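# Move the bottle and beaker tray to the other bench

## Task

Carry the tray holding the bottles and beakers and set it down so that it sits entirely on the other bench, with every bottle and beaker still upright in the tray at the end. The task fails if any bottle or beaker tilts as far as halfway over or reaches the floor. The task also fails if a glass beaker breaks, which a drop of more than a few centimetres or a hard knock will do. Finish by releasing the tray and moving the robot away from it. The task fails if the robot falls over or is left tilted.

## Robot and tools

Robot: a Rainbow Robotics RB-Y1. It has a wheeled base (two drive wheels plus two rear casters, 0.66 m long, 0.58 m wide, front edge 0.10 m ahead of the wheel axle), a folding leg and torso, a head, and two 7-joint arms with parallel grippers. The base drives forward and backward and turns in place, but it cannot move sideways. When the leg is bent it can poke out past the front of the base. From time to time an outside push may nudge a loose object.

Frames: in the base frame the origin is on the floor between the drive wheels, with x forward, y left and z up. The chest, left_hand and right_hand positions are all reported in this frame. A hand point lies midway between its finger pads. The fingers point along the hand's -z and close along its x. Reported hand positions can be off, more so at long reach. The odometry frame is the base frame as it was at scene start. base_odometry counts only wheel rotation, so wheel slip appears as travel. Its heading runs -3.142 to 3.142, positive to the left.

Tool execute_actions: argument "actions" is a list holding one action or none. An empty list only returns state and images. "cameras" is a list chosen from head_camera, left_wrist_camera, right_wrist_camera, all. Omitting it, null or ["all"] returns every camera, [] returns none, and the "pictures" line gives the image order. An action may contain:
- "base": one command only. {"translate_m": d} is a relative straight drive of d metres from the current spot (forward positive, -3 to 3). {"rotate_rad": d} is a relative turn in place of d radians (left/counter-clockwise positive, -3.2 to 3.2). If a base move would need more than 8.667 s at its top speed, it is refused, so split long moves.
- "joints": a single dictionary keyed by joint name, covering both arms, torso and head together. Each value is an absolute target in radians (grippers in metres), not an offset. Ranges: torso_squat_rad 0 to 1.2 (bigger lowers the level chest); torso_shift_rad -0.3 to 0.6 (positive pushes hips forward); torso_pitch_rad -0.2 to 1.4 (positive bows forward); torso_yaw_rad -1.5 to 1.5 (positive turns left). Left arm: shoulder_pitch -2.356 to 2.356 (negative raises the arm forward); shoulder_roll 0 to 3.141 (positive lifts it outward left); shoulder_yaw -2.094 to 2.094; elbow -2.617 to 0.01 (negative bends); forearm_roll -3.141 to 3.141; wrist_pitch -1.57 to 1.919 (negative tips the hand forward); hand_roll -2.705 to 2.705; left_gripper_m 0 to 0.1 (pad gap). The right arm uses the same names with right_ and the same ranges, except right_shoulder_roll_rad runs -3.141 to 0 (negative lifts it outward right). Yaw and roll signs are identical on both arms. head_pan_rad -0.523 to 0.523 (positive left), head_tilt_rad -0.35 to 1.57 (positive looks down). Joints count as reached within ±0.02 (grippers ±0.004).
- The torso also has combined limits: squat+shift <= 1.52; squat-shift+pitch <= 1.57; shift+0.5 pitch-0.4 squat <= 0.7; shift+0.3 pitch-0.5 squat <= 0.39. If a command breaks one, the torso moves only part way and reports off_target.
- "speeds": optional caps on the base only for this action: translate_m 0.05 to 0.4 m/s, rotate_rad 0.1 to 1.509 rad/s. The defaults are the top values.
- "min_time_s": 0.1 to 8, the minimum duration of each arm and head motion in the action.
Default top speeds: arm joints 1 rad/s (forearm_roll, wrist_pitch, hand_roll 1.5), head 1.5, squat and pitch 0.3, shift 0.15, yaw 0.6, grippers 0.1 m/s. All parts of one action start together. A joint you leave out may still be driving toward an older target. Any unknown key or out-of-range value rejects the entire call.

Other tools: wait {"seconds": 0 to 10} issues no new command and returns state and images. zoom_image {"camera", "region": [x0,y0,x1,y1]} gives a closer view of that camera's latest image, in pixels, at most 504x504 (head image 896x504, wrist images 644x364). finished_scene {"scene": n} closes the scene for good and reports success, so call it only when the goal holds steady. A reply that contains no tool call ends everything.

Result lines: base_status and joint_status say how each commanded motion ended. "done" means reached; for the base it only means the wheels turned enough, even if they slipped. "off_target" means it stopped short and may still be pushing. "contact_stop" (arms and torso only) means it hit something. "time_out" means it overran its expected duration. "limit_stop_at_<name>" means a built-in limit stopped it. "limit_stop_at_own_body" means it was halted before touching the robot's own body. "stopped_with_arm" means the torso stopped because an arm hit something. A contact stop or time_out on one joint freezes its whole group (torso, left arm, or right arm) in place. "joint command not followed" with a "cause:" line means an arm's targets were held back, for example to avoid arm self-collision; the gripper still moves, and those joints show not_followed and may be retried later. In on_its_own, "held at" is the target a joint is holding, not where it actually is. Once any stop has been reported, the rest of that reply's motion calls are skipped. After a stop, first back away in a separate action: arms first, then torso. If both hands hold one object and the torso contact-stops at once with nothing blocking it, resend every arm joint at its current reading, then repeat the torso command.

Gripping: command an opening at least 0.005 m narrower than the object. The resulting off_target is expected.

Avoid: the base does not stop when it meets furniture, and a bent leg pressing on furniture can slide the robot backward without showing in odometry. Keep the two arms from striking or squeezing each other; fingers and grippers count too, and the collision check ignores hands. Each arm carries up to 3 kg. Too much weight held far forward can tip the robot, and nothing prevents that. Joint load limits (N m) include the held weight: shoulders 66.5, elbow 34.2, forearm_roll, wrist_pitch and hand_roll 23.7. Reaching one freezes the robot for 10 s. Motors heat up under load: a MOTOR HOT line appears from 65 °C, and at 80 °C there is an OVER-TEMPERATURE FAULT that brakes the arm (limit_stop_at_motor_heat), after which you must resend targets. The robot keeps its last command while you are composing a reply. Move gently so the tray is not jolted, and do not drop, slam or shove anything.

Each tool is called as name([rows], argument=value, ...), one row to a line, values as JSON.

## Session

execute_actions(actions=[], cameras=["head_camera"])

Scene clock: 0.00 s.
base_odometry: x=+0.000 y=+0.000 heading=+0.000 (m, m, rad; odometry frame)
base_status: not commanded
joint_positions: torso_squat_rad=+0.350 torso_shift_rad=+0.000 torso_pitch_rad=-0.001 torso_yaw_rad=-0.001 left_shoulder_pitch_rad=-0.010 left_shoulder_roll_rad=+0.017 left_shoulder_yaw_rad=-0.035 left_elbow_rad=-0.126 left_forearm_roll_rad=+0.048 left_wrist_pitch_rad=+0.022 left_hand_roll_rad=-0.003 left_gripper_m=+0.101 right_shoulder_pitch_rad=+0.019 right_shoulder_roll_rad=-0.043 right_shoulder_yaw_rad=+0.017 right_elbow_rad=-0.142 right_forearm_roll_rad=+0.010 right_wrist_pitch_rad=+0.004 right_hand_roll_rad=-0.027 right_gripper_m=+0.099 head_pan_rad=+0.001 head_tilt_rad=+0.401
joint_status: not commanded
chest: x=-0.2282 y=-0.0010 z=+1.2474 quat_wxyz=(+1.000, +0.001, +0.000, +0.000) (m; base frame)
left_hand: x=-0.1640 y=+0.2305 z=+0.5653 quat_wxyz=(+0.998, +0.006, -0.057, +0.003) (m; base frame)
right_hand: x=-0.1732 y=-0.2516 z=+0.5644 quat_wxyz=(+0.998, -0.019, -0.060, -0.002) (m; base frame)
pictures: head_camera
Images, in order (width x height): head_camera 896x504.

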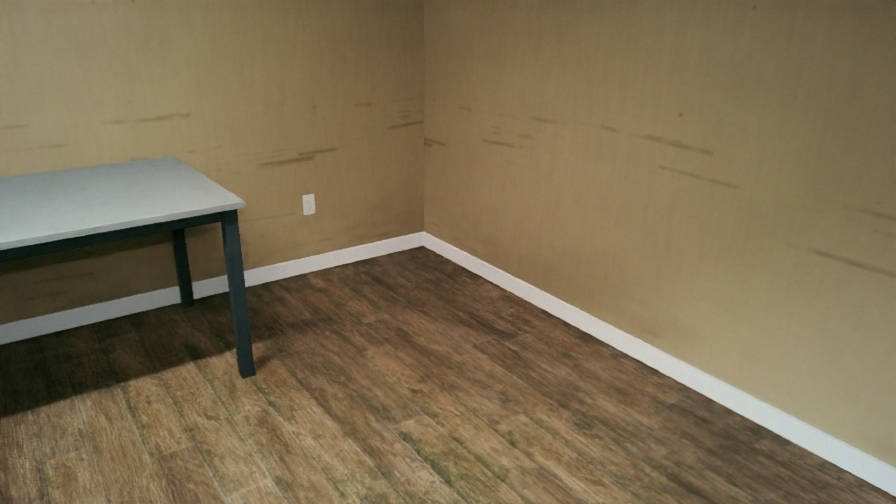

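execute_actions([
  {"base":{"rotate_rad":0.7},"joints":{"torso_pitch_rad":0.0,"torso_squat_rad":0.0,"left_shoulder_pitch_rad":-1.0,"left_elbow_rad":-1.1,"left_wrist_pitch_rad":1.5,"left_shoulder_roll_rad":0.46,"left_shoulder_yaw_rad":0,"left_forearm_roll_rad":0.38,"left_hand_roll_rad":1.6,"right_shoulder_pitch_rad":-1.0,"right_elbow_rad":-1.1,"right_wrist_pitch_rad":1.5,"right_shoulder_roll_rad":-0.44,"right_shoulder_yaw_rad":0,"right_forearm_roll_rad":-0.36,"right_hand_roll_rad":-1.6,"left_gripper_m":0.05,"right_gripper_m":0.05}},
], cameras=["head_camera"])

execute_actions([
  {"base":{"rotate_rad":3.1}},
], cameras=["head_camera"])

Scene clock: 3.00 s.
base_odometry: x=+0.000 y=+0.000 heading=+0.699 (m, m, rad; odometry frame)
base_status: done
joint_positions: torso_squat_rad=+0.000 torso_shift_rad=+0.000 torso_pitch_rad=+0.000 torso_yaw_rad=-0.001 left_shoulder_pitch_rad=-1.000 left_shoulder_roll_rad=+0.460 left_shoulder_yaw_rad=+0.000 left_elbow_rad=-1.100 left_forearm_roll_rad=+0.380 left_wrist_pitch_rad=+1.500 left_hand_roll_rad=+1.600 left_gripper_m=+0.050 right_shoulder_pitch_rad=-1.000 right_shoulder_roll_rad=-0.440 right_shoulder_yaw_rad=+0.000 right_elbow_rad=-1.100 right_forearm_roll_rad=-0.360 right_wrist_pitch_rad=+1.500 right_hand_roll_rad=-1.600 right_gripper_m=+0.050 head_pan_rad=+0.001 head_tilt_rad=+0.401
joint_status: all done
chest: x=-0.2279 y=-0.0011 z=+1.2899 quat_wxyz=(+1.000, +0.001, +0.000, +0.000) (m; base frame)
left_hand: x=+0.3846 y=+0.2715 z=+1.1775 quat_wxyz=(+0.708, -0.192, -0.221, +0.643) (m; base frame)
right_hand: x=+0.3844 y=-0.2669 z=+1.1728 quat_wxyz=(+0.710, +0.190, -0.220, -0.641) (m; base frame)
pictures: head_camera
Images, in order (width x height): head_camera 896x504.

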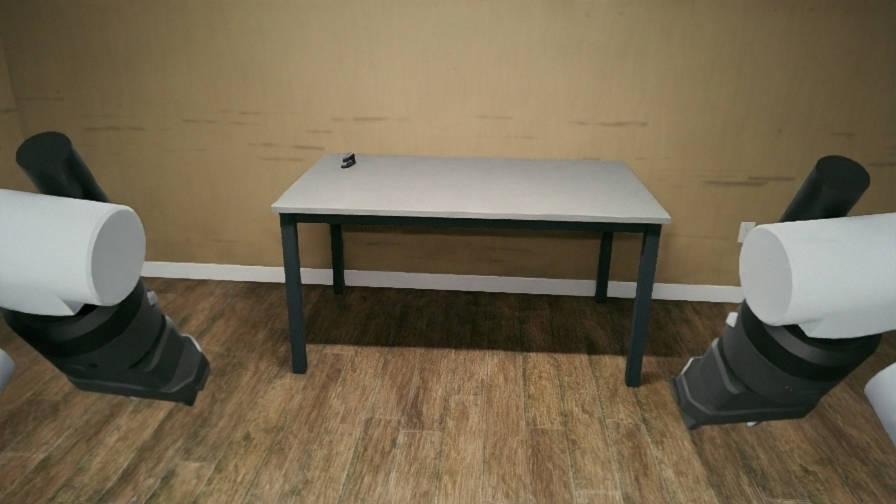

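Scene clock: 8.33 s.
base_odometry: x=+0.000 y=+0.000 heading=-2.484 (m, m, rad; odometry frame)
base_status: done
joint_positions: torso_squat_rad=+0.000 torso_shift_rad=+0.000 torso_pitch_rad=+0.000 torso_yaw_rad=-0.001 left_shoulder_pitch_rad=-1.000 left_shoulder_roll_rad=+0.460 left_shoulder_yaw_rad=+0.000 left_elbow_rad=-1.100 left_forearm_roll_rad=+0.380 left_wrist_pitch_rad=+1.500 left_hand_roll_rad=+1.600 left_gripper_m=+0.050 right_shoulder_pitch_rad=-1.000 right_shoulder_roll_rad=-0.440 right_shoulder_yaw_rad=+0.000 right_elbow_rad=-1.100 right_forearm_roll_rad=-0.360 right_wrist_pitch_rad=+1.500 right_hand_roll_rad=-1.600 right_gripper_m=+0.050 head_pan_rad=+0.001 head_tilt_rad=+0.401
joint_status: not commanded
chest: x=-0.2280 y=-0.0011 z=+1.2899 quat_wxyz=(+1.000, +0.001, +0.000, +0.000) (m; base frame)
left_hand: x=+0.3846 y=+0.2715 z=+1.1775 quat_wxyz=(+0.708, -0.192, -0.221, +0.643) (m; base frame)
right_hand: x=+0.3844 y=-0.2669 z=+1.1728 quat_wxyz=(+0.710, +0.190, -0.220, -0.641) (m; base frame)
pictures: head_camera
Images, in order (width x height): head_camera 896x504.

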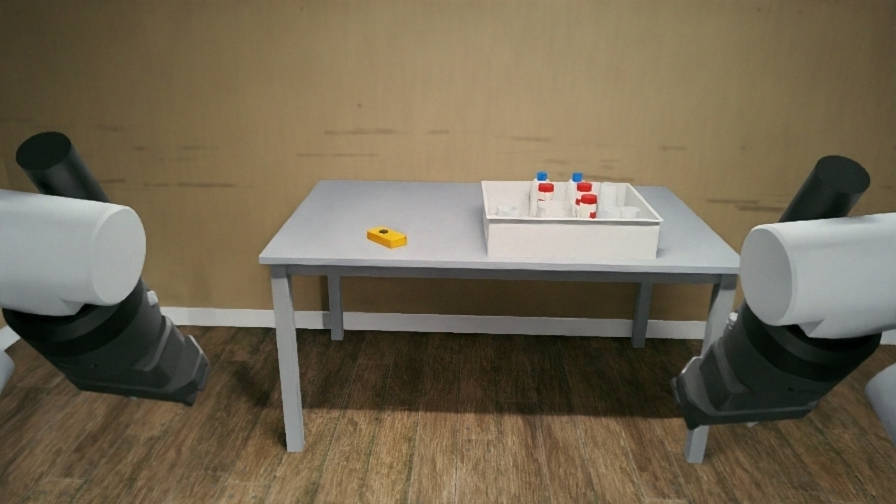

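execute_actions([
  {"base":{"rotate_rad":-0.39},"joints":{"torso_pitch_rad":0.32,"head_tilt_rad":0.35}},
], cameras=[])

execute_actions([
  {"base":{"translate_m":0.973}},
], cameras=[])

execute_actions([
  {"base":{"rotate_rad":0.39}},
], cameras=["head_camera"])

Scene clock: 10.83 s.
base_odometry: x=+0.000 y=+0.000 heading=-2.873 (m, m, rad; odometry frame)
base_status: done
joint_positions: torso_squat_rad=+0.000 torso_shift_rad=+0.000 torso_pitch_rad=+0.320 torso_yaw_rad=-0.001 left_shoulder_pitch_rad=-1.000 left_shoulder_roll_rad=+0.460 left_shoulder_yaw_rad=+0.000 left_elbow_rad=-1.100 left_forearm_roll_rad=+0.380 left_wrist_pitch_rad=+1.500 left_hand_roll_rad=+1.600 left_gripper_m=+0.050 right_shoulder_pitch_rad=-1.000 right_shoulder_roll_rad=-0.440 right_shoulder_yaw_rad=+0.000 right_elbow_rad=-1.100 right_forearm_roll_rad=-0.360 right_wrist_pitch_rad=+1.500 right_hand_roll_rad=-1.600 right_gripper_m=+0.050 head_pan_rad=+0.001 head_tilt_rad=+0.350
joint_status: all done
chest: x=-0.1306 y=-0.0010 z=+1.2742 quat_wxyz=(+0.987, +0.001, +0.159, +0.000) (m; base frame)
left_hand: x=+0.4154 y=+0.2718 z=+0.9747 quat_wxyz=(+0.734, -0.087, -0.105, +0.665) (m; base frame)
right_hand: x=+0.4139 y=-0.2667 z=+0.9704 quat_wxyz=(+0.736, +0.086, -0.104, -0.663) (m; base frame)
pictures: none
No camera images: the call's "cameras" was empty. Leave "cameras" out to get every camera's image.

Scene clock: 14.73 s.
base_odometry: x=-0.938 y=-0.259 heading=-2.871 (m, m, rad; odometry frame)
base_status: done
joint_positions: torso_squat_rad=+0.000 torso_shift_rad=+0.000 torso_pitch_rad=+0.320 torso_yaw_rad=-0.001 left_shoulder_pitch_rad=-1.000 left_shoulder_roll_rad=+0.460 left_shoulder_yaw_rad=+0.000 left_elbow_rad=-1.100 left_forearm_roll_rad=+0.380 left_wrist_pitch_rad=+1.500 left_hand_roll_rad=+1.600 left_gripper_m=+0.050 right_shoulder_pitch_rad=-1.000 right_shoulder_roll_rad=-0.440 right_shoulder_yaw_rad=+0.000 right_elbow_rad=-1.100 right_forearm_roll_rad=-0.360 right_wrist_pitch_rad=+1.500 right_hand_roll_rad=-1.600 right_gripper_m=+0.050 head_pan_rad=+0.001 head_tilt_rad=+0.350
joint_status: not commanded
chest: x=-0.1306 y=-0.0011 z=+1.2742 quat_wxyz=(+0.987, +0.001, +0.159, +0.000) (m; base frame)
left_hand: x=+0.4153 y=+0.2718 z=+0.9747 quat_wxyz=(+0.734, -0.087, -0.105, +0.665) (m; base frame)
right_hand: x=+0.4139 y=-0.2668 z=+0.9704 quat_wxyz=(+0.736, +0.086, -0.104, -0.663) (m; base frame)
pictures: none
No camera images: the call's "cameras" was empty. Leave "cameras" out to get every camera's image.

Scene clock: 16.87 s.
base_odometry: x=-0.938 y=-0.259 heading=-2.482 (m, m, rad; odometry frame)
base_status: done
joint_positions: torso_squat_rad=+0.000 torso_shift_rad=+0.000 torso_pitch_rad=+0.320 torso_yaw_rad=-0.001 left_shoulder_pitch_rad=-1.000 left_shoulder_roll_rad=+0.460 left_shoulder_yaw_rad=+0.000 left_elbow_rad=-1.100 left_forearm_roll_rad=+0.380 left_wrist_pitch_rad=+1.500 left_hand_roll_rad=+1.600 left_gripper_m=+0.050 right_shoulder_pitch_rad=-1.000 right_shoulder_roll_rad=-0.440 right_shoulder_yaw_rad=+0.000 right_elbow_rad=-1.100 right_forearm_roll_rad=-0.360 right_wrist_pitch_rad=+1.500 right_hand_roll_rad=-1.600 right_gripper_m=+0.050 head_pan_rad=+0.001 head_tilt_rad=+0.350
joint_status: not commanded
chest: x=-0.1306 y=-0.0011 z=+1.2742 quat_wxyz=(+0.987, +0.001, +0.159, +0.000) (m; base frame)
left_hand: x=+0.4153 y=+0.2718 z=+0.9747 quat_wxyz=(+0.734, -0.087, -0.105, +0.665) (m; base frame)
right_hand: x=+0.4139 y=-0.2668 z=+0.9704 quat_wxyz=(+0.736, +0.086, -0.104, -0.663) (m; base frame)
pictures: head_camera
Images, in order (width x height): head_camera 896x504.

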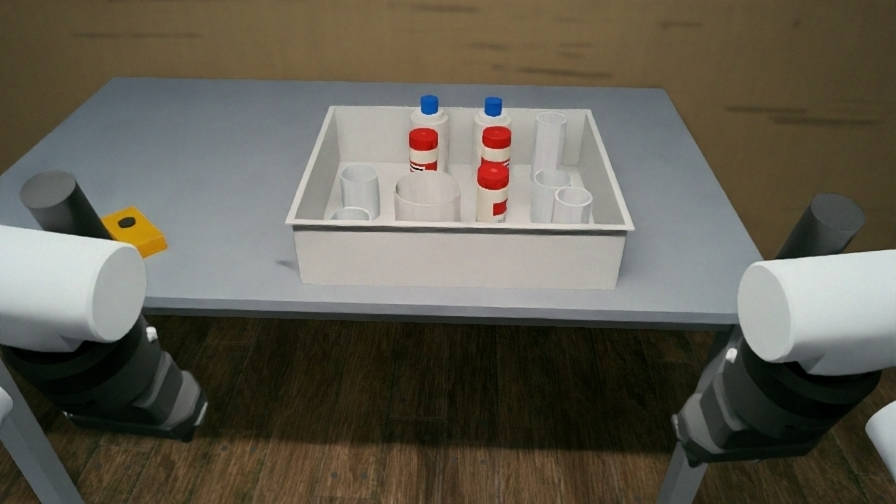

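execute_actions([
  {"base":{"rotate_rad":-0.04},"joints":{"torso_pitch_rad":0.22,"head_tilt_rad":0.75}},
], cameras=[])

execute_actions([
  {"base":{"translate_m":0.54}},
], cameras=[])

execute_actions([
  {"base":{"rotate_rad":0.04},"joints":{"torso_pitch_rad":0.32,"head_tilt_rad":0.7}},
])

Scene clock: 18.33 s.
base_odometry: x=-0.938 y=-0.259 heading=-2.522 (m, m, rad; odometry frame)
base_status: done
joint_positions: torso_squat_rad=+0.000 torso_shift_rad=+0.000 torso_pitch_rad=+0.220 torso_yaw_rad=-0.001 left_shoulder_pitch_rad=-1.000 left_shoulder_roll_rad=+0.460 left_shoulder_yaw_rad=+0.000 left_elbow_rad=-1.100 left_forearm_roll_rad=+0.380 left_wrist_pitch_rad=+1.500 left_hand_roll_rad=+1.600 left_gripper_m=+0.050 right_shoulder_pitch_rad=-1.000 right_shoulder_roll_rad=-0.440 right_shoulder_yaw_rad=+0.000 right_elbow_rad=-1.100 right_forearm_roll_rad=-0.360 right_wrist_pitch_rad=+1.500 right_hand_roll_rad=-1.600 right_gripper_m=+0.050 head_pan_rad=+0.001 head_tilt_rad=+0.750
joint_status: all done
chest: x=-0.1605 y=-0.0011 z=+1.2825 quat_wxyz=(+0.994, +0.001, +0.110, +0.000) (m; base frame)
left_hand: x=+0.4127 y=+0.2717 z=+1.0390 quat_wxyz=(+0.728, -0.120, -0.142, +0.660) (m; base frame)
right_hand: x=+0.4116 y=-0.2668 z=+1.0346 quat_wxyz=(+0.730, +0.119, -0.141, -0.658) (m; base frame)
pictures: none
No camera images: the call's "cameras" was empty. Leave "cameras" out to get every camera's image.

Scene clock: 21.17 s.
base_odometry: x=-1.377 y=-0.573 heading=-2.521 (m, m, rad; odometry frame)
base_status: done
joint_positions: torso_squat_rad=+0.000 torso_shift_rad=+0.000 torso_pitch_rad=+0.220 torso_yaw_rad=-0.001 left_shoulder_pitch_rad=-1.000 left_shoulder_roll_rad=+0.460 left_shoulder_yaw_rad=+0.000 left_elbow_rad=-1.100 left_forearm_roll_rad=+0.380 left_wrist_pitch_rad=+1.500 left_hand_roll_rad=+1.600 left_gripper_m=+0.050 right_shoulder_pitch_rad=-1.000 right_shoulder_roll_rad=-0.440 right_shoulder_yaw_rad=+0.000 right_elbow_rad=-1.100 right_forearm_roll_rad=-0.360 right_wrist_pitch_rad=+1.500 right_hand_roll_rad=-1.600 right_gripper_m=+0.050 head_pan_rad=+0.001 head_tilt_rad=+0.750
joint_status: not commanded
chest: x=-0.1604 y=-0.0011 z=+1.2825 quat_wxyz=(+0.994, +0.001, +0.110, +0.000) (m; base frame)
left_hand: x=+0.4127 y=+0.2717 z=+1.0389 quat_wxyz=(+0.728, -0.120, -0.142, +0.660) (m; base frame)
right_hand: x=+0.4117 y=-0.2668 z=+1.0345 quat_wxyz=(+0.730, +0.119, -0.141, -0.658) (m; base frame)
pictures: none
No camera images: the call's "cameras" was empty. Leave "cameras" out to get every camera's image.

Scene clock: 22.27 s.
base_odometry: x=-1.378 y=-0.573 heading=-2.482 (m, m, rad; odometry frame)
base_status: done
joint_positions: torso_squat_rad=+0.000 torso_shift_rad=+0.000 torso_pitch_rad=+0.320 torso_yaw_rad=-0.001 left_shoulder_pitch_rad=-1.000 left_shoulder_roll_rad=+0.460 left_shoulder_yaw_rad=+0.000 left_elbow_rad=-1.100 left_forearm_roll_rad=+0.380 left_wrist_pitch_rad=+1.500 left_hand_roll_rad=+1.600 left_gripper_m=+0.050 right_shoulder_pitch_rad=-1.000 right_shoulder_roll_rad=-0.440 right_shoulder_yaw_rad=+0.000 right_elbow_rad=-1.100 right_forearm_roll_rad=-0.360 right_wrist_pitch_rad=+1.500 right_hand_roll_rad=-1.600 right_gripper_m=+0.050 head_pan_rad=+0.001 head_tilt_rad=+0.700
joint_status: all done
chest: x=-0.1305 y=-0.0011 z=+1.2742 quat_wxyz=(+0.987, +0.001, +0.159, +0.000) (m; base frame)
left_hand: x=+0.4154 y=+0.2718 z=+0.9746 quat_wxyz=(+0.734, -0.087, -0.105, +0.665) (m; base frame)
right_hand: x=+0.4139 y=-0.2668 z=+0.9703 quat_wxyz=(+0.736, +0.085, -0.104, -0.663) (m; base frame)
pictures: head_camera, left_wrist_camera, right_wrist_camera
Images, in order (width x height): head_camera 896x504, left_wrist_camera 644x364, right_wrist_camera 644x364.

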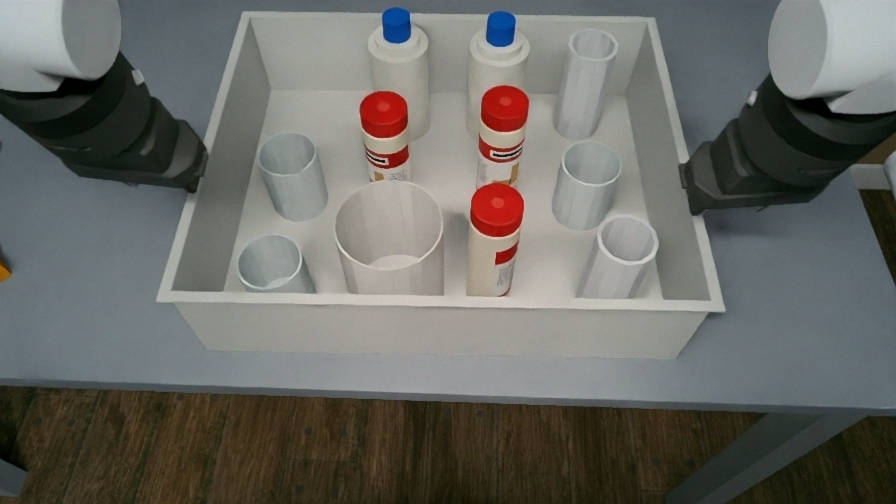

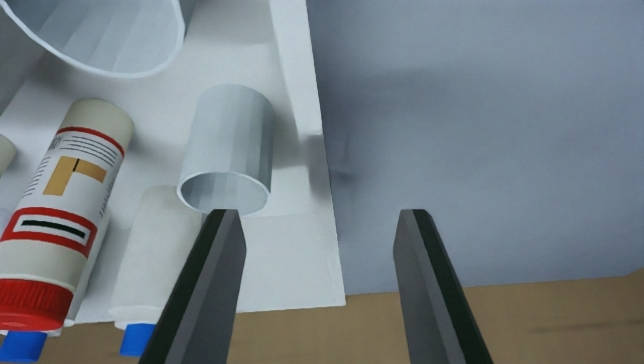

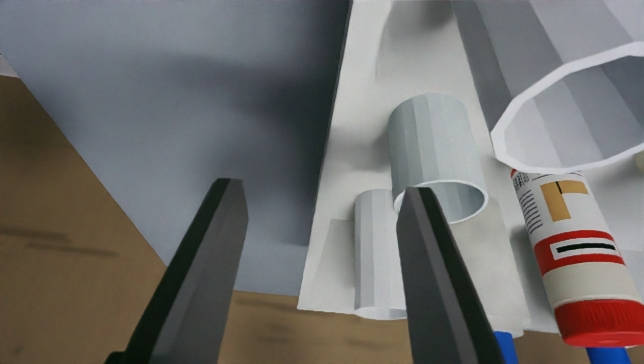

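execute_actions([
  {"base":{"translate_m":0.16},"speeds":{"translate_m":0.15}},
], cameras=[])

execute_actions([
  {"joints":{"torso_squat_rad":0.38,"left_shoulder_roll_rad":0.452,"right_shoulder_roll_rad":-0.445}},
])

Scene clock: 24.60 s.
base_odometry: x=-1.504 y=-0.671 heading=-2.482 (m, m, rad; odometry frame)
base_status: done
joint_positions: torso_squat_rad=+0.000 torso_shift_rad=+0.000 torso_pitch_rad=+0.320 torso_yaw_rad=-0.001 left_shoulder_pitch_rad=-1.000 left_shoulder_roll_rad=+0.460 left_shoulder_yaw_rad=+0.000 left_elbow_rad=-1.100 left_forearm_roll_rad=+0.380 left_wrist_pitch_rad=+1.500 left_hand_roll_rad=+1.600 left_gripper_m=+0.050 right_shoulder_pitch_rad=-1.000 right_shoulder_roll_rad=-0.440 right_shoulder_yaw_rad=+0.000 right_elbow_rad=-1.100 right_forearm_roll_rad=-0.360 right_wrist_pitch_rad=+1.500 right_hand_roll_rad=-1.600 right_gripper_m=+0.050 head_pan_rad=+0.001 head_tilt_rad=+0.700
joint_status: not commanded
chest: x=-0.1306 y=-0.0011 z=+1.2742 quat_wxyz=(+0.987, +0.001, +0.159, +0.000) (m; base frame)
left_hand: x=+0.4153 y=+0.2718 z=+0.9747 quat_wxyz=(+0.734, -0.087, -0.105, +0.665) (m; base frame)
right_hand: x=+0.4138 y=-0.2667 z=+0.9704 quat_wxyz=(+0.736, +0.086, -0.104, -0.663) (m; base frame)
pictures: none
No camera images: the call's "cameras" was empty. Leave "cameras" out to get every camera's image.

Scene clock: 26.67 s.
base_odometry: x=-1.504 y=-0.671 heading=-2.482 (m, m, rad; odometry frame)
base_status: not commanded
joint_positions: torso_squat_rad=+0.380 torso_shift_rad=+0.000 torso_pitch_rad=+0.320 torso_yaw_rad=-0.001 left_shoulder_pitch_rad=-1.000 left_shoulder_roll_rad=+0.452 left_shoulder_yaw_rad=+0.000 left_elbow_rad=-1.100 left_forearm_roll_rad=+0.380 left_wrist_pitch_rad=+1.500 left_hand_roll_rad=+1.600 left_gripper_m=+0.050 right_shoulder_pitch_rad=-1.000 right_shoulder_roll_rad=-0.445 right_shoulder_yaw_rad=+0.000 right_elbow_rad=-1.100 right_forearm_roll_rad=-0.360 right_wrist_pitch_rad=+1.500 right_hand_roll_rad=-1.600 right_gripper_m=+0.050 head_pan_rad=+0.001 head_tilt_rad=+0.700
joint_status: all done
chest: x=-0.1306 y=-0.0010 z=+1.2243 quat_wxyz=(+0.987, +0.001, +0.159, +0.000) (m; base frame)
left_hand: x=+0.4147 y=+0.2672 z=+0.9233 quat_wxyz=(+0.735, -0.088, -0.102, +0.664) (m; base frame)
right_hand: x=+0.4142 y=-0.2696 z=+0.9214 quat_wxyz=(+0.735, +0.084, -0.106, -0.664) (m; base frame)
pictures: head_camera, left_wrist_camera, right_wrist_camera
Images, in order (width x height): head_camera 896x504, left_wrist_camera 644x364, right_wrist_camera 644x364.

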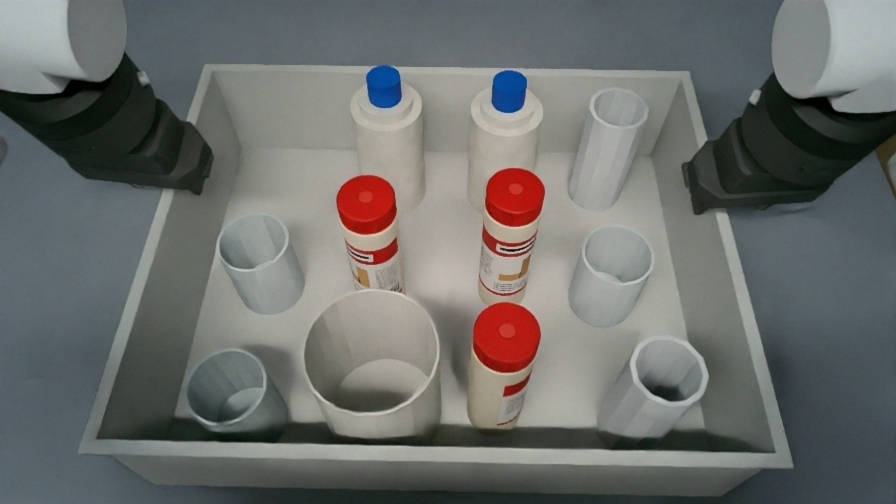

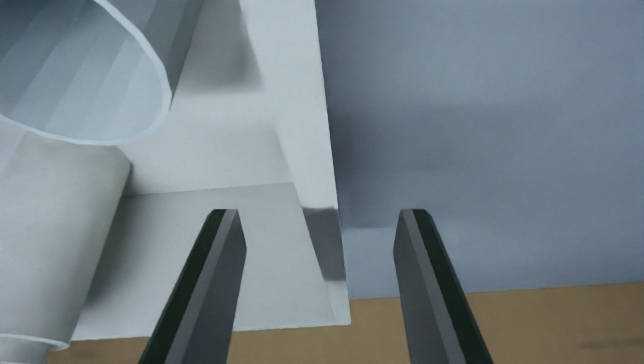

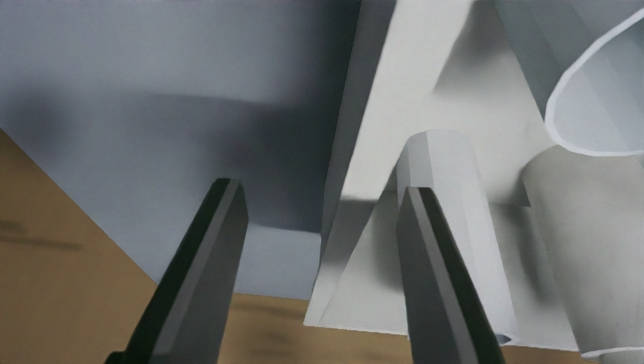

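execute_actions([
  {"joints":{"torso_squat_rad":0.51,"right_shoulder_roll_rad":-0.438},"base":{"translate_m":-0.01}},
], cameras=[])

execute_actions([
  {"joints":{"left_gripper_m":0,"right_gripper_m":0}},
], cameras=["head_camera"])

execute_actions([
  {"joints":{"torso_squat_rad":0.42}},
])

Scene clock: 28.27 s.
base_odometry: x=-1.496 y=-0.665 heading=-2.482 (m, m, rad; odometry frame)
base_status: done
joint_positions: torso_squat_rad=+0.510 torso_shift_rad=+0.000 torso_pitch_rad=+0.320 torso_yaw_rad=-0.001 left_shoulder_pitch_rad=-1.000 left_shoulder_roll_rad=+0.452 left_shoulder_yaw_rad=+0.000 left_elbow_rad=-1.100 left_forearm_roll_rad=+0.380 left_wrist_pitch_rad=+1.500 left_hand_roll_rad=+1.600 left_gripper_m=+0.050 right_shoulder_pitch_rad=-1.000 right_shoulder_roll_rad=-0.438 right_shoulder_yaw_rad=+0.000 right_elbow_rad=-1.100 right_forearm_roll_rad=-0.360 right_wrist_pitch_rad=+1.500 right_hand_roll_rad=-1.600 right_gripper_m=+0.050 head_pan_rad=+0.001 head_tilt_rad=+0.700
joint_status: all done
chest: x=-0.1306 y=-0.0010 z=+1.1852 quat_wxyz=(+0.987, +0.001, +0.159, +0.000) (m; base frame)
left_hand: x=+0.4147 y=+0.2672 z=+0.8842 quat_wxyz=(+0.735, -0.088, -0.102, +0.664) (m; base frame)
right_hand: x=+0.4137 y=-0.2655 z=+0.8810 quat_wxyz=(+0.736, +0.086, -0.104, -0.663) (m; base frame)
pictures: none
No camera images: the call's "cameras" was empty. Leave "cameras" out to get every camera's image.

Scene clock: 29.27 s.
base_odometry: x=-1.496 y=-0.665 heading=-2.482 (m, m, rad; odometry frame)
base_status: not commanded
joint_positions: torso_squat_rad=+0.510 torso_shift_rad=+0.000 torso_pitch_rad=+0.320 torso_yaw_rad=-0.001 left_shoulder_pitch_rad=-1.001 left_shoulder_roll_rad=+0.451 left_shoulder_yaw_rad=+0.000 left_elbow_rad=-1.100 left_forearm_roll_rad=+0.381 left_wrist_pitch_rad=+1.500 left_hand_roll_rad=+1.600 left_gripper_m=+0.013 right_shoulder_pitch_rad=-1.001 right_shoulder_roll_rad=-0.436 right_shoulder_yaw_rad=+0.000 right_elbow_rad=-1.100 right_forearm_roll_rad=-0.361 right_wrist_pitch_rad=+1.500 right_hand_roll_rad=-1.600 right_gripper_m=+0.011 head_pan_rad=+0.001 head_tilt_rad=+0.700
joint_status: left_gripper_m off_target (ended at +0.013, target +0.000); right_gripper_m off_target (ended at +0.011, target +0.000)
chest: x=-0.1306 y=-0.0010 z=+1.1852 quat_wxyz=(+0.987, +0.001, +0.159, +0.000) (m; base frame)
left_hand: x=+0.4147 y=+0.2660 z=+0.8841 quat_wxyz=(+0.736, -0.089, -0.101, +0.664) (m; base frame)
right_hand: x=+0.4137 y=-0.2638 z=+0.8808 quat_wxyz=(+0.737, +0.087, -0.103, -0.662) (m; base frame)
pictures: head_camera
Images, in order (width x height): head_camera 896x504.

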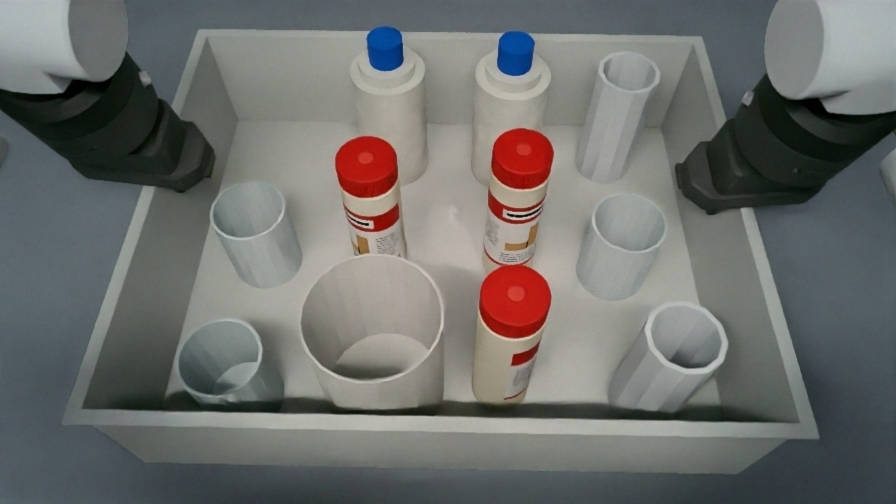

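Scene clock: 30.33 s.
base_odometry: x=-1.496 y=-0.665 heading=-2.482 (m, m, rad; odometry frame)
base_status: not commanded
joint_positions: torso_squat_rad=+0.420 torso_shift_rad=+0.001 torso_pitch_rad=+0.321 torso_yaw_rad=-0.001 left_shoulder_pitch_rad=-0.999 left_shoulder_roll_rad=+0.450 left_shoulder_yaw_rad=+0.000 left_elbow_rad=-1.099 left_forearm_roll_rad=+0.381 left_wrist_pitch_rad=+1.500 left_hand_roll_rad=+1.600 left_gripper_m=+0.013 right_shoulder_pitch_rad=-0.999 right_shoulder_roll_rad=-0.435 right_shoulder_yaw_rad=+0.001 right_elbow_rad=-1.099 right_forearm_roll_rad=-0.361 right_wrist_pitch_rad=+1.500 right_hand_roll_rad=-1.600 right_gripper_m=+0.011 head_pan_rad=+0.001 head_tilt_rad=+0.700
joint_status: all done
chest: x=-0.1299 y=-0.0010 z=+1.2133 quat_wxyz=(+0.987, +0.001, +0.160, +0.000) (m; base frame)
left_hand: x=+0.4141 y=+0.2658 z=+0.9102 quat_wxyz=(+0.736, -0.088, -0.100, +0.664) (m; base frame)
right_hand: x=+0.4131 y=-0.2640 z=+0.9070 quat_wxyz=(+0.737, +0.085, -0.101, -0.663) (m; base frame)
pictures: head_camera, left_wrist_camera, right_wrist_camera
Images, in order (width x height): head_camera 896x504, left_wrist_camera 644x364, right_wrist_camera 644x364.

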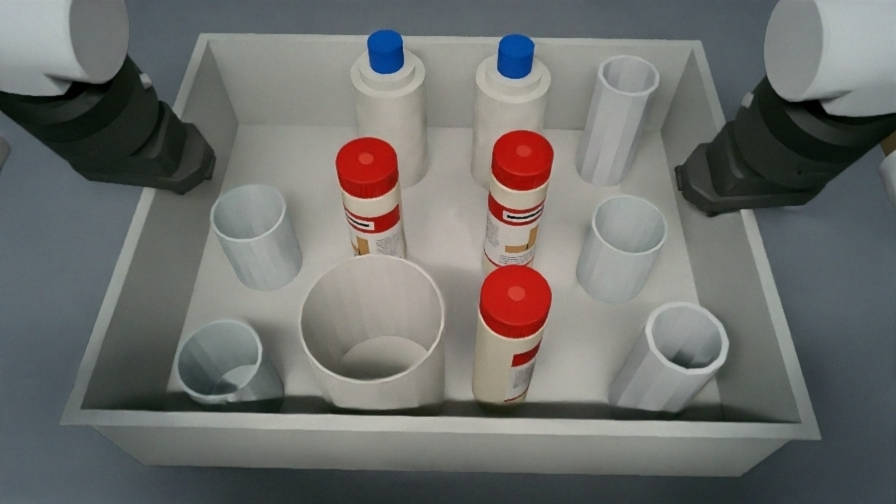

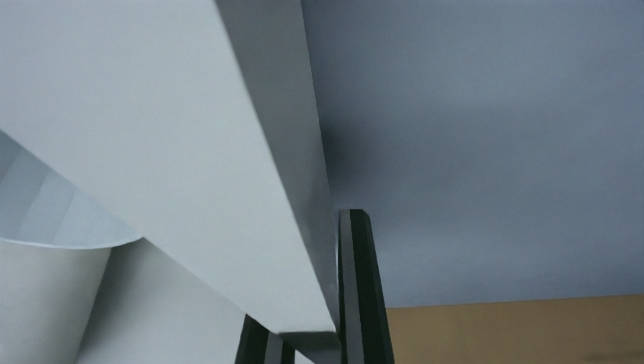

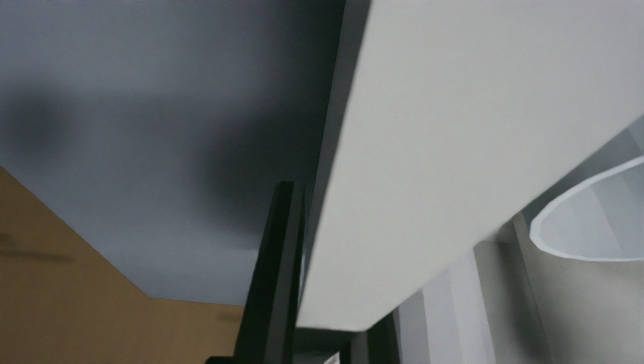

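execute_actions([
  {"joints":{"torso_squat_rad":0.2}},
], cameras=["head_camera"])

execute_actions([
  {"base":{"translate_m":-0.8},"speeds":{"translate_m":0.25}},
], cameras=["head_camera"])

execute_actions([
  {"base":{"rotate_rad":2.96},"speeds":{"rotate_rad":0.6},"joints":{"head_tilt_rad":-0.1,"torso_squat_rad":0.05}},
], cameras=["head_camera"])

Scene clock: 32.27 s.
base_odometry: x=-1.496 y=-0.665 heading=-2.482 (m, m, rad; odometry frame)
base_status: not commanded
joint_positions: torso_squat_rad=+0.200 torso_shift_rad=+0.001 torso_pitch_rad=+0.321 torso_yaw_rad=-0.001 left_shoulder_pitch_rad=-0.999 left_shoulder_roll_rad=+0.450 left_shoulder_yaw_rad=+0.000 left_elbow_rad=-1.099 left_forearm_roll_rad=+0.381 left_wrist_pitch_rad=+1.500 left_hand_roll_rad=+1.600 left_gripper_m=+0.013 right_shoulder_pitch_rad=-0.999 right_shoulder_roll_rad=-0.435 right_shoulder_yaw_rad=+0.001 right_elbow_rad=-1.099 right_forearm_roll_rad=-0.361 right_wrist_pitch_rad=+1.500 right_hand_roll_rad=-1.600 right_gripper_m=+0.011 head_pan_rad=+0.001 head_tilt_rad=+0.700
joint_status: all done
chest: x=-0.1298 y=-0.0010 z=+1.2601 quat_wxyz=(+0.987, +0.001, +0.160, +0.000) (m; base frame)
left_hand: x=+0.4141 y=+0.2658 z=+0.9569 quat_wxyz=(+0.736, -0.088, -0.100, +0.664) (m; base frame)
right_hand: x=+0.4131 y=-0.2640 z=+0.9537 quat_wxyz=(+0.737, +0.085, -0.101, -0.663) (m; base frame)
pictures: head_camera
Images, in order (width x height): head_camera 896x504.

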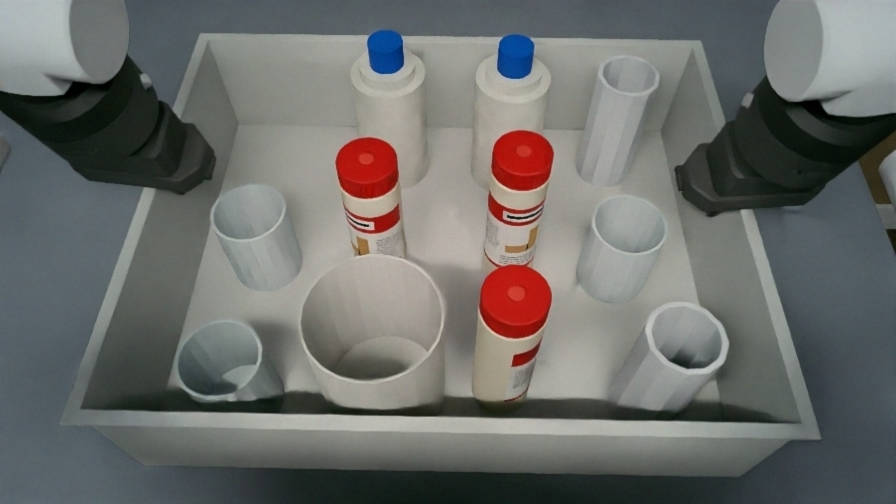

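Scene clock: 36.70 s.
base_odometry: x=-0.864 y=-0.175 heading=-2.481 (m, m, rad; odometry frame)
base_status: done
joint_positions: torso_squat_rad=+0.200 torso_shift_rad=+0.001 torso_pitch_rad=+0.321 torso_yaw_rad=-0.001 left_shoulder_pitch_rad=-0.999 left_shoulder_roll_rad=+0.450 left_shoulder_yaw_rad=+0.000 left_elbow_rad=-1.099 left_forearm_roll_rad=+0.381 left_wrist_pitch_rad=+1.500 left_hand_roll_rad=+1.600 left_gripper_m=+0.013 right_shoulder_pitch_rad=-0.999 right_shoulder_roll_rad=-0.435 right_shoulder_yaw_rad=+0.001 right_elbow_rad=-1.099 right_forearm_roll_rad=-0.361 right_wrist_pitch_rad=+1.500 right_hand_roll_rad=-1.600 right_gripper_m=+0.011 head_pan_rad=+0.001 head_tilt_rad=+0.700
joint_status: not commanded
chest: x=-0.1298 y=-0.0010 z=+1.2602 quat_wxyz=(+0.987, +0.001, +0.160, +0.000) (m; base frame)
left_hand: x=+0.4141 y=+0.2657 z=+0.9569 quat_wxyz=(+0.736, -0.088, -0.100, +0.664) (m; base frame)
right_hand: x=+0.4130 y=-0.2640 z=+0.9537 quat_wxyz=(+0.737, +0.085, -0.101, -0.663) (m; base frame)
pictures: head_camera
Images, in order (width x height): head_camera 896x504.

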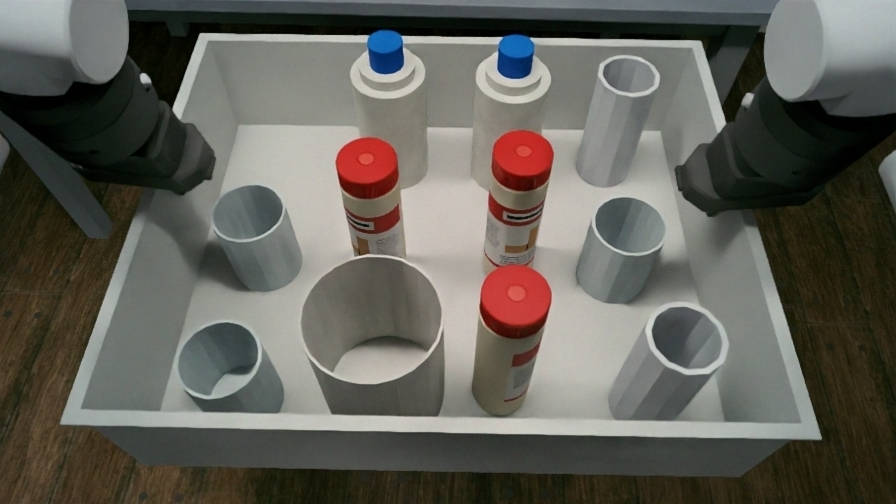

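Scene clock: 43.20 s.
base_odometry: x=-0.864 y=-0.175 heading=+0.478 (m, m, rad; odometry frame)
base_status: done
joint_positions: torso_squat_rad=+0.050 torso_shift_rad=+0.001 torso_pitch_rad=+0.321 torso_yaw_rad=-0.001 left_shoulder_pitch_rad=-0.999 left_shoulder_roll_rad=+0.449 left_shoulder_yaw_rad=+0.000 left_elbow_rad=-1.099 left_forearm_roll_rad=+0.381 left_wrist_pitch_rad=+1.500 left_hand_roll_rad=+1.600 left_gripper_m=+0.013 right_shoulder_pitch_rad=-0.999 right_shoulder_roll_rad=-0.435 right_shoulder_yaw_rad=+0.001 right_elbow_rad=-1.099 right_forearm_roll_rad=-0.361 right_wrist_pitch_rad=+1.500 right_hand_roll_rad=-1.600 right_gripper_m=+0.011 head_pan_rad=+0.001 head_tilt_rad=-0.100
joint_status: all done
chest: x=-0.1298 y=-0.0010 z=+1.2732 quat_wxyz=(+0.987, +0.001, +0.160, +0.000) (m; base frame)
left_hand: x=+0.4141 y=+0.2657 z=+0.9699 quat_wxyz=(+0.736, -0.088, -0.100, +0.664) (m; base frame)
right_hand: x=+0.4130 y=-0.2641 z=+0.9667 quat_wxyz=(+0.737, +0.085, -0.101, -0.663) (m; base frame)
pictures: head_camera
Images, in order (width x height): head_camera 896x504.

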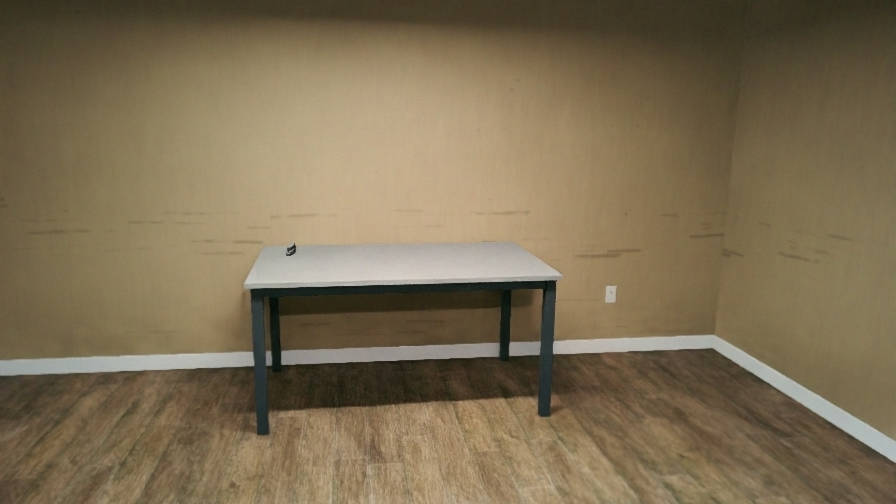

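execute_actions([
  {"base":{"translate_m":1.95},"speeds":{"translate_m":0.3},"joints":{"head_tilt_rad":0.15,"torso_squat_rad":0.0}},
], cameras=[])

execute_actions([
  {"base":{"rotate_rad":0.17},"speeds":{"rotate_rad":0.3}},
], cameras=["head_camera"])

Scene clock: 51.10 s.
base_odometry: x=+0.867 y=+0.724 heading=+0.479 (m, m, rad; odometry frame)
base_status: done
joint_positions: torso_squat_rad=+0.000 torso_shift_rad=+0.001 torso_pitch_rad=+0.321 torso_yaw_rad=-0.001 left_shoulder_pitch_rad=-0.999 left_shoulder_roll_rad=+0.449 left_shoulder_yaw_rad=+0.000 left_elbow_rad=-1.099 left_forearm_roll_rad=+0.381 left_wrist_pitch_rad=+1.500 left_hand_roll_rad=+1.600 left_gripper_m=+0.013 right_shoulder_pitch_rad=-0.999 right_shoulder_roll_rad=-0.435 right_shoulder_yaw_rad=+0.001 right_elbow_rad=-1.099 right_forearm_roll_rad=-0.361 right_wrist_pitch_rad=+1.500 right_hand_roll_rad=-1.600 right_gripper_m=+0.011 head_pan_rad=+0.001 head_tilt_rad=+0.150
joint_status: all done
chest: x=-0.1298 y=-0.0010 z=+1.2741 quat_wxyz=(+0.987, +0.001, +0.160, +0.000) (m; base frame)
left_hand: x=+0.4141 y=+0.2657 z=+0.9707 quat_wxyz=(+0.736, -0.088, -0.099, +0.664) (m; base frame)
right_hand: x=+0.4131 y=-0.2640 z=+0.9676 quat_wxyz=(+0.737, +0.085, -0.101, -0.663) (m; base frame)
pictures: none
No camera images: the call's "cameras" was empty. Leave "cameras" out to get every camera's image.

Scene clock: 52.63 s.
base_odometry: x=+0.867 y=+0.724 heading=+0.648 (m, m, rad; odometry frame)
base_status: done
joint_positions: torso_squat_rad=+0.000 torso_shift_rad=+0.001 torso_pitch_rad=+0.321 torso_yaw_rad=-0.001 left_shoulder_pitch_rad=-0.999 left_shoulder_roll_rad=+0.449 left_shoulder_yaw_rad=+0.000 left_elbow_rad=-1.099 left_forearm_roll_rad=+0.381 left_wrist_pitch_rad=+1.500 left_hand_roll_rad=+1.600 left_gripper_m=+0.013 right_shoulder_pitch_rad=-0.999 right_shoulder_roll_rad=-0.435 right_shoulder_yaw_rad=+0.001 right_elbow_rad=-1.099 right_forearm_roll_rad=-0.361 right_wrist_pitch_rad=+1.500 right_hand_roll_rad=-1.600 right_gripper_m=+0.011 head_pan_rad=+0.001 head_tilt_rad=+0.150
joint_status: not commanded
chest: x=-0.1298 y=-0.0010 z=+1.2741 quat_wxyz=(+0.987, +0.001, +0.160, +0.000) (m; base frame)
left_hand: x=+0.4141 y=+0.2657 z=+0.9707 quat_wxyz=(+0.736, -0.088, -0.099, +0.664) (m; base frame)
right_hand: x=+0.4131 y=-0.2640 z=+0.9675 quat_wxyz=(+0.737, +0.085, -0.101, -0.663) (m; base frame)
pictures: head_camera
Images, in order (width x height): head_camera 896x504.

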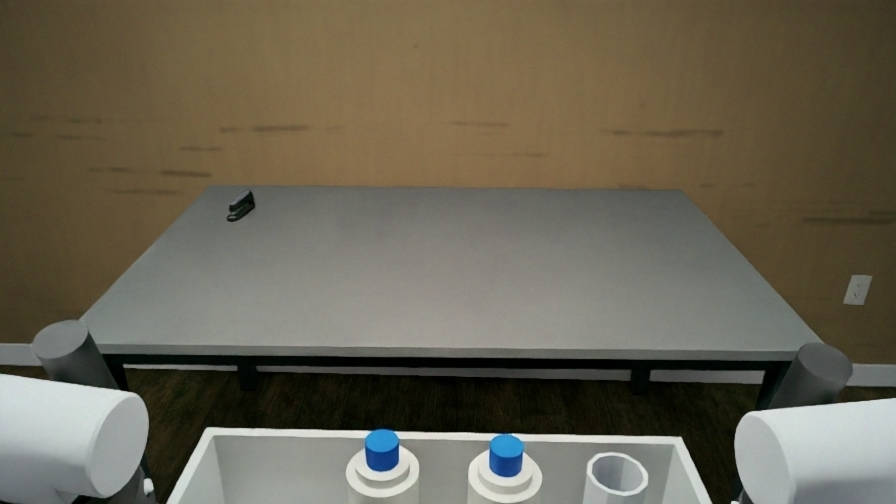

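execute_actions([
  {"base":{"translate_m":0.97},"speeds":{"translate_m":0.25},"joints":{"head_tilt_rad":0.8}},
], cameras=["head_camera"])

execute_actions([
  {"joints":{"torso_squat_rad":0.33}},
])

Scene clock: 57.83 s.
base_odometry: x=+1.640 y=+1.309 heading=+0.648 (m, m, rad; odometry frame)
base_status: done
joint_positions: torso_squat_rad=+0.000 torso_shift_rad=+0.001 torso_pitch_rad=+0.321 torso_yaw_rad=-0.001 left_shoulder_pitch_rad=-0.999 left_shoulder_roll_rad=+0.449 left_shoulder_yaw_rad=+0.000 left_elbow_rad=-1.099 left_forearm_roll_rad=+0.381 left_wrist_pitch_rad=+1.500 left_hand_roll_rad=+1.600 left_gripper_m=+0.013 right_shoulder_pitch_rad=-0.999 right_shoulder_roll_rad=-0.435 right_shoulder_yaw_rad=+0.001 right_elbow_rad=-1.099 right_forearm_roll_rad=-0.361 right_wrist_pitch_rad=+1.500 right_hand_roll_rad=-1.600 right_gripper_m=+0.011 head_pan_rad=+0.001 head_tilt_rad=+0.800
joint_status: all done
chest: x=-0.1298 y=-0.0010 z=+1.2741 quat_wxyz=(+0.987, +0.001, +0.160, +0.000) (m; base frame)
left_hand: x=+0.4141 y=+0.2657 z=+0.9707 quat_wxyz=(+0.736, -0.088, -0.099, +0.664) (m; base frame)
right_hand: x=+0.4131 y=-0.2640 z=+0.9676 quat_wxyz=(+0.737, +0.085, -0.101, -0.663) (m; base frame)
pictures: head_camera
Images, in order (width x height): head_camera 896x504.

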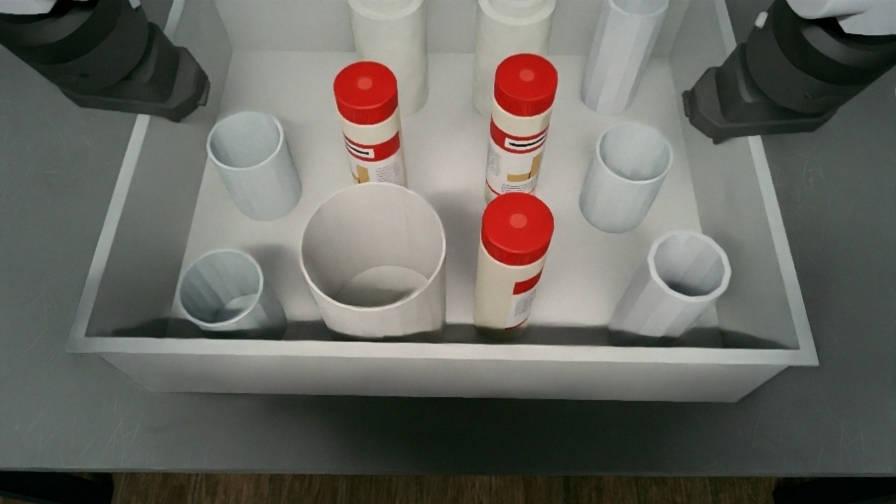

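Scene clock: 59.73 s.
base_odometry: x=+1.640 y=+1.309 heading=+0.648 (m, m, rad; odometry frame)
base_status: not commanded
joint_positions: torso_squat_rad=+0.330 torso_shift_rad=+0.001 torso_pitch_rad=+0.321 torso_yaw_rad=-0.001 left_shoulder_pitch_rad=-0.999 left_shoulder_roll_rad=+0.449 left_shoulder_yaw_rad=+0.000 left_elbow_rad=-1.099 left_forearm_roll_rad=+0.381 left_wrist_pitch_rad=+1.500 left_hand_roll_rad=+1.600 left_gripper_m=+0.013 right_shoulder_pitch_rad=-0.999 right_shoulder_roll_rad=-0.435 right_shoulder_yaw_rad=+0.001 right_elbow_rad=-1.099 right_forearm_roll_rad=-0.361 right_wrist_pitch_rad=+1.500 right_hand_roll_rad=-1.600 right_gripper_m=+0.011 head_pan_rad=+0.001 head_tilt_rad=+0.800
joint_status: all done
chest: x=-0.1299 y=-0.0010 z=+1.2364 quat_wxyz=(+0.987, +0.001, +0.160, +0.000) (m; base frame)
left_hand: x=+0.4140 y=+0.2657 z=+0.9331 quat_wxyz=(+0.736, -0.088, -0.100, +0.664) (m; base frame)
right_hand: x=+0.4130 y=-0.2640 z=+0.9299 quat_wxyz=(+0.737, +0.085, -0.101, -0.663) (m; base frame)
pictures: head_camera, left_wrist_camera, right_wrist_camera
Images, in order (width x height): head_camera 896x504, left_wrist_camera 644x364, right_wrist_camera 644x364.

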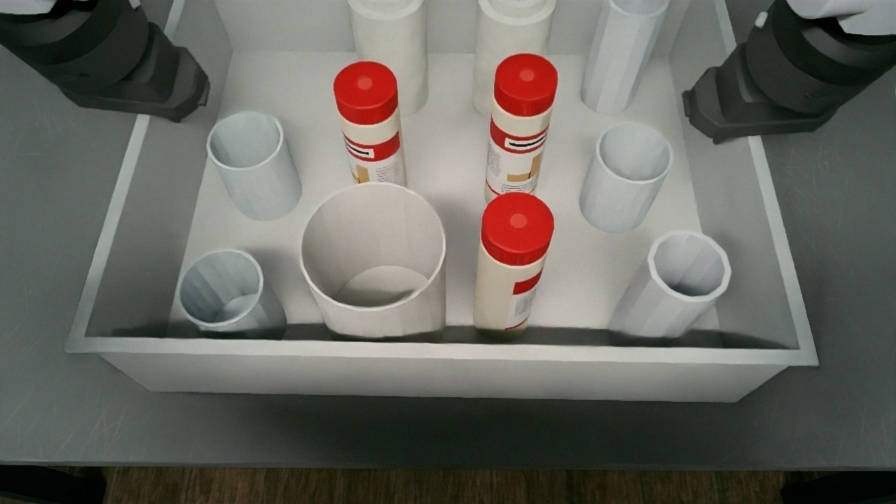

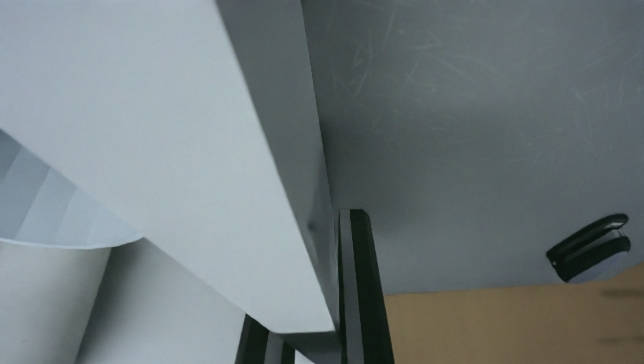

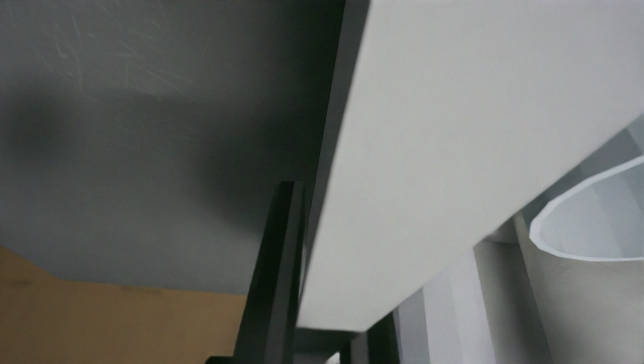

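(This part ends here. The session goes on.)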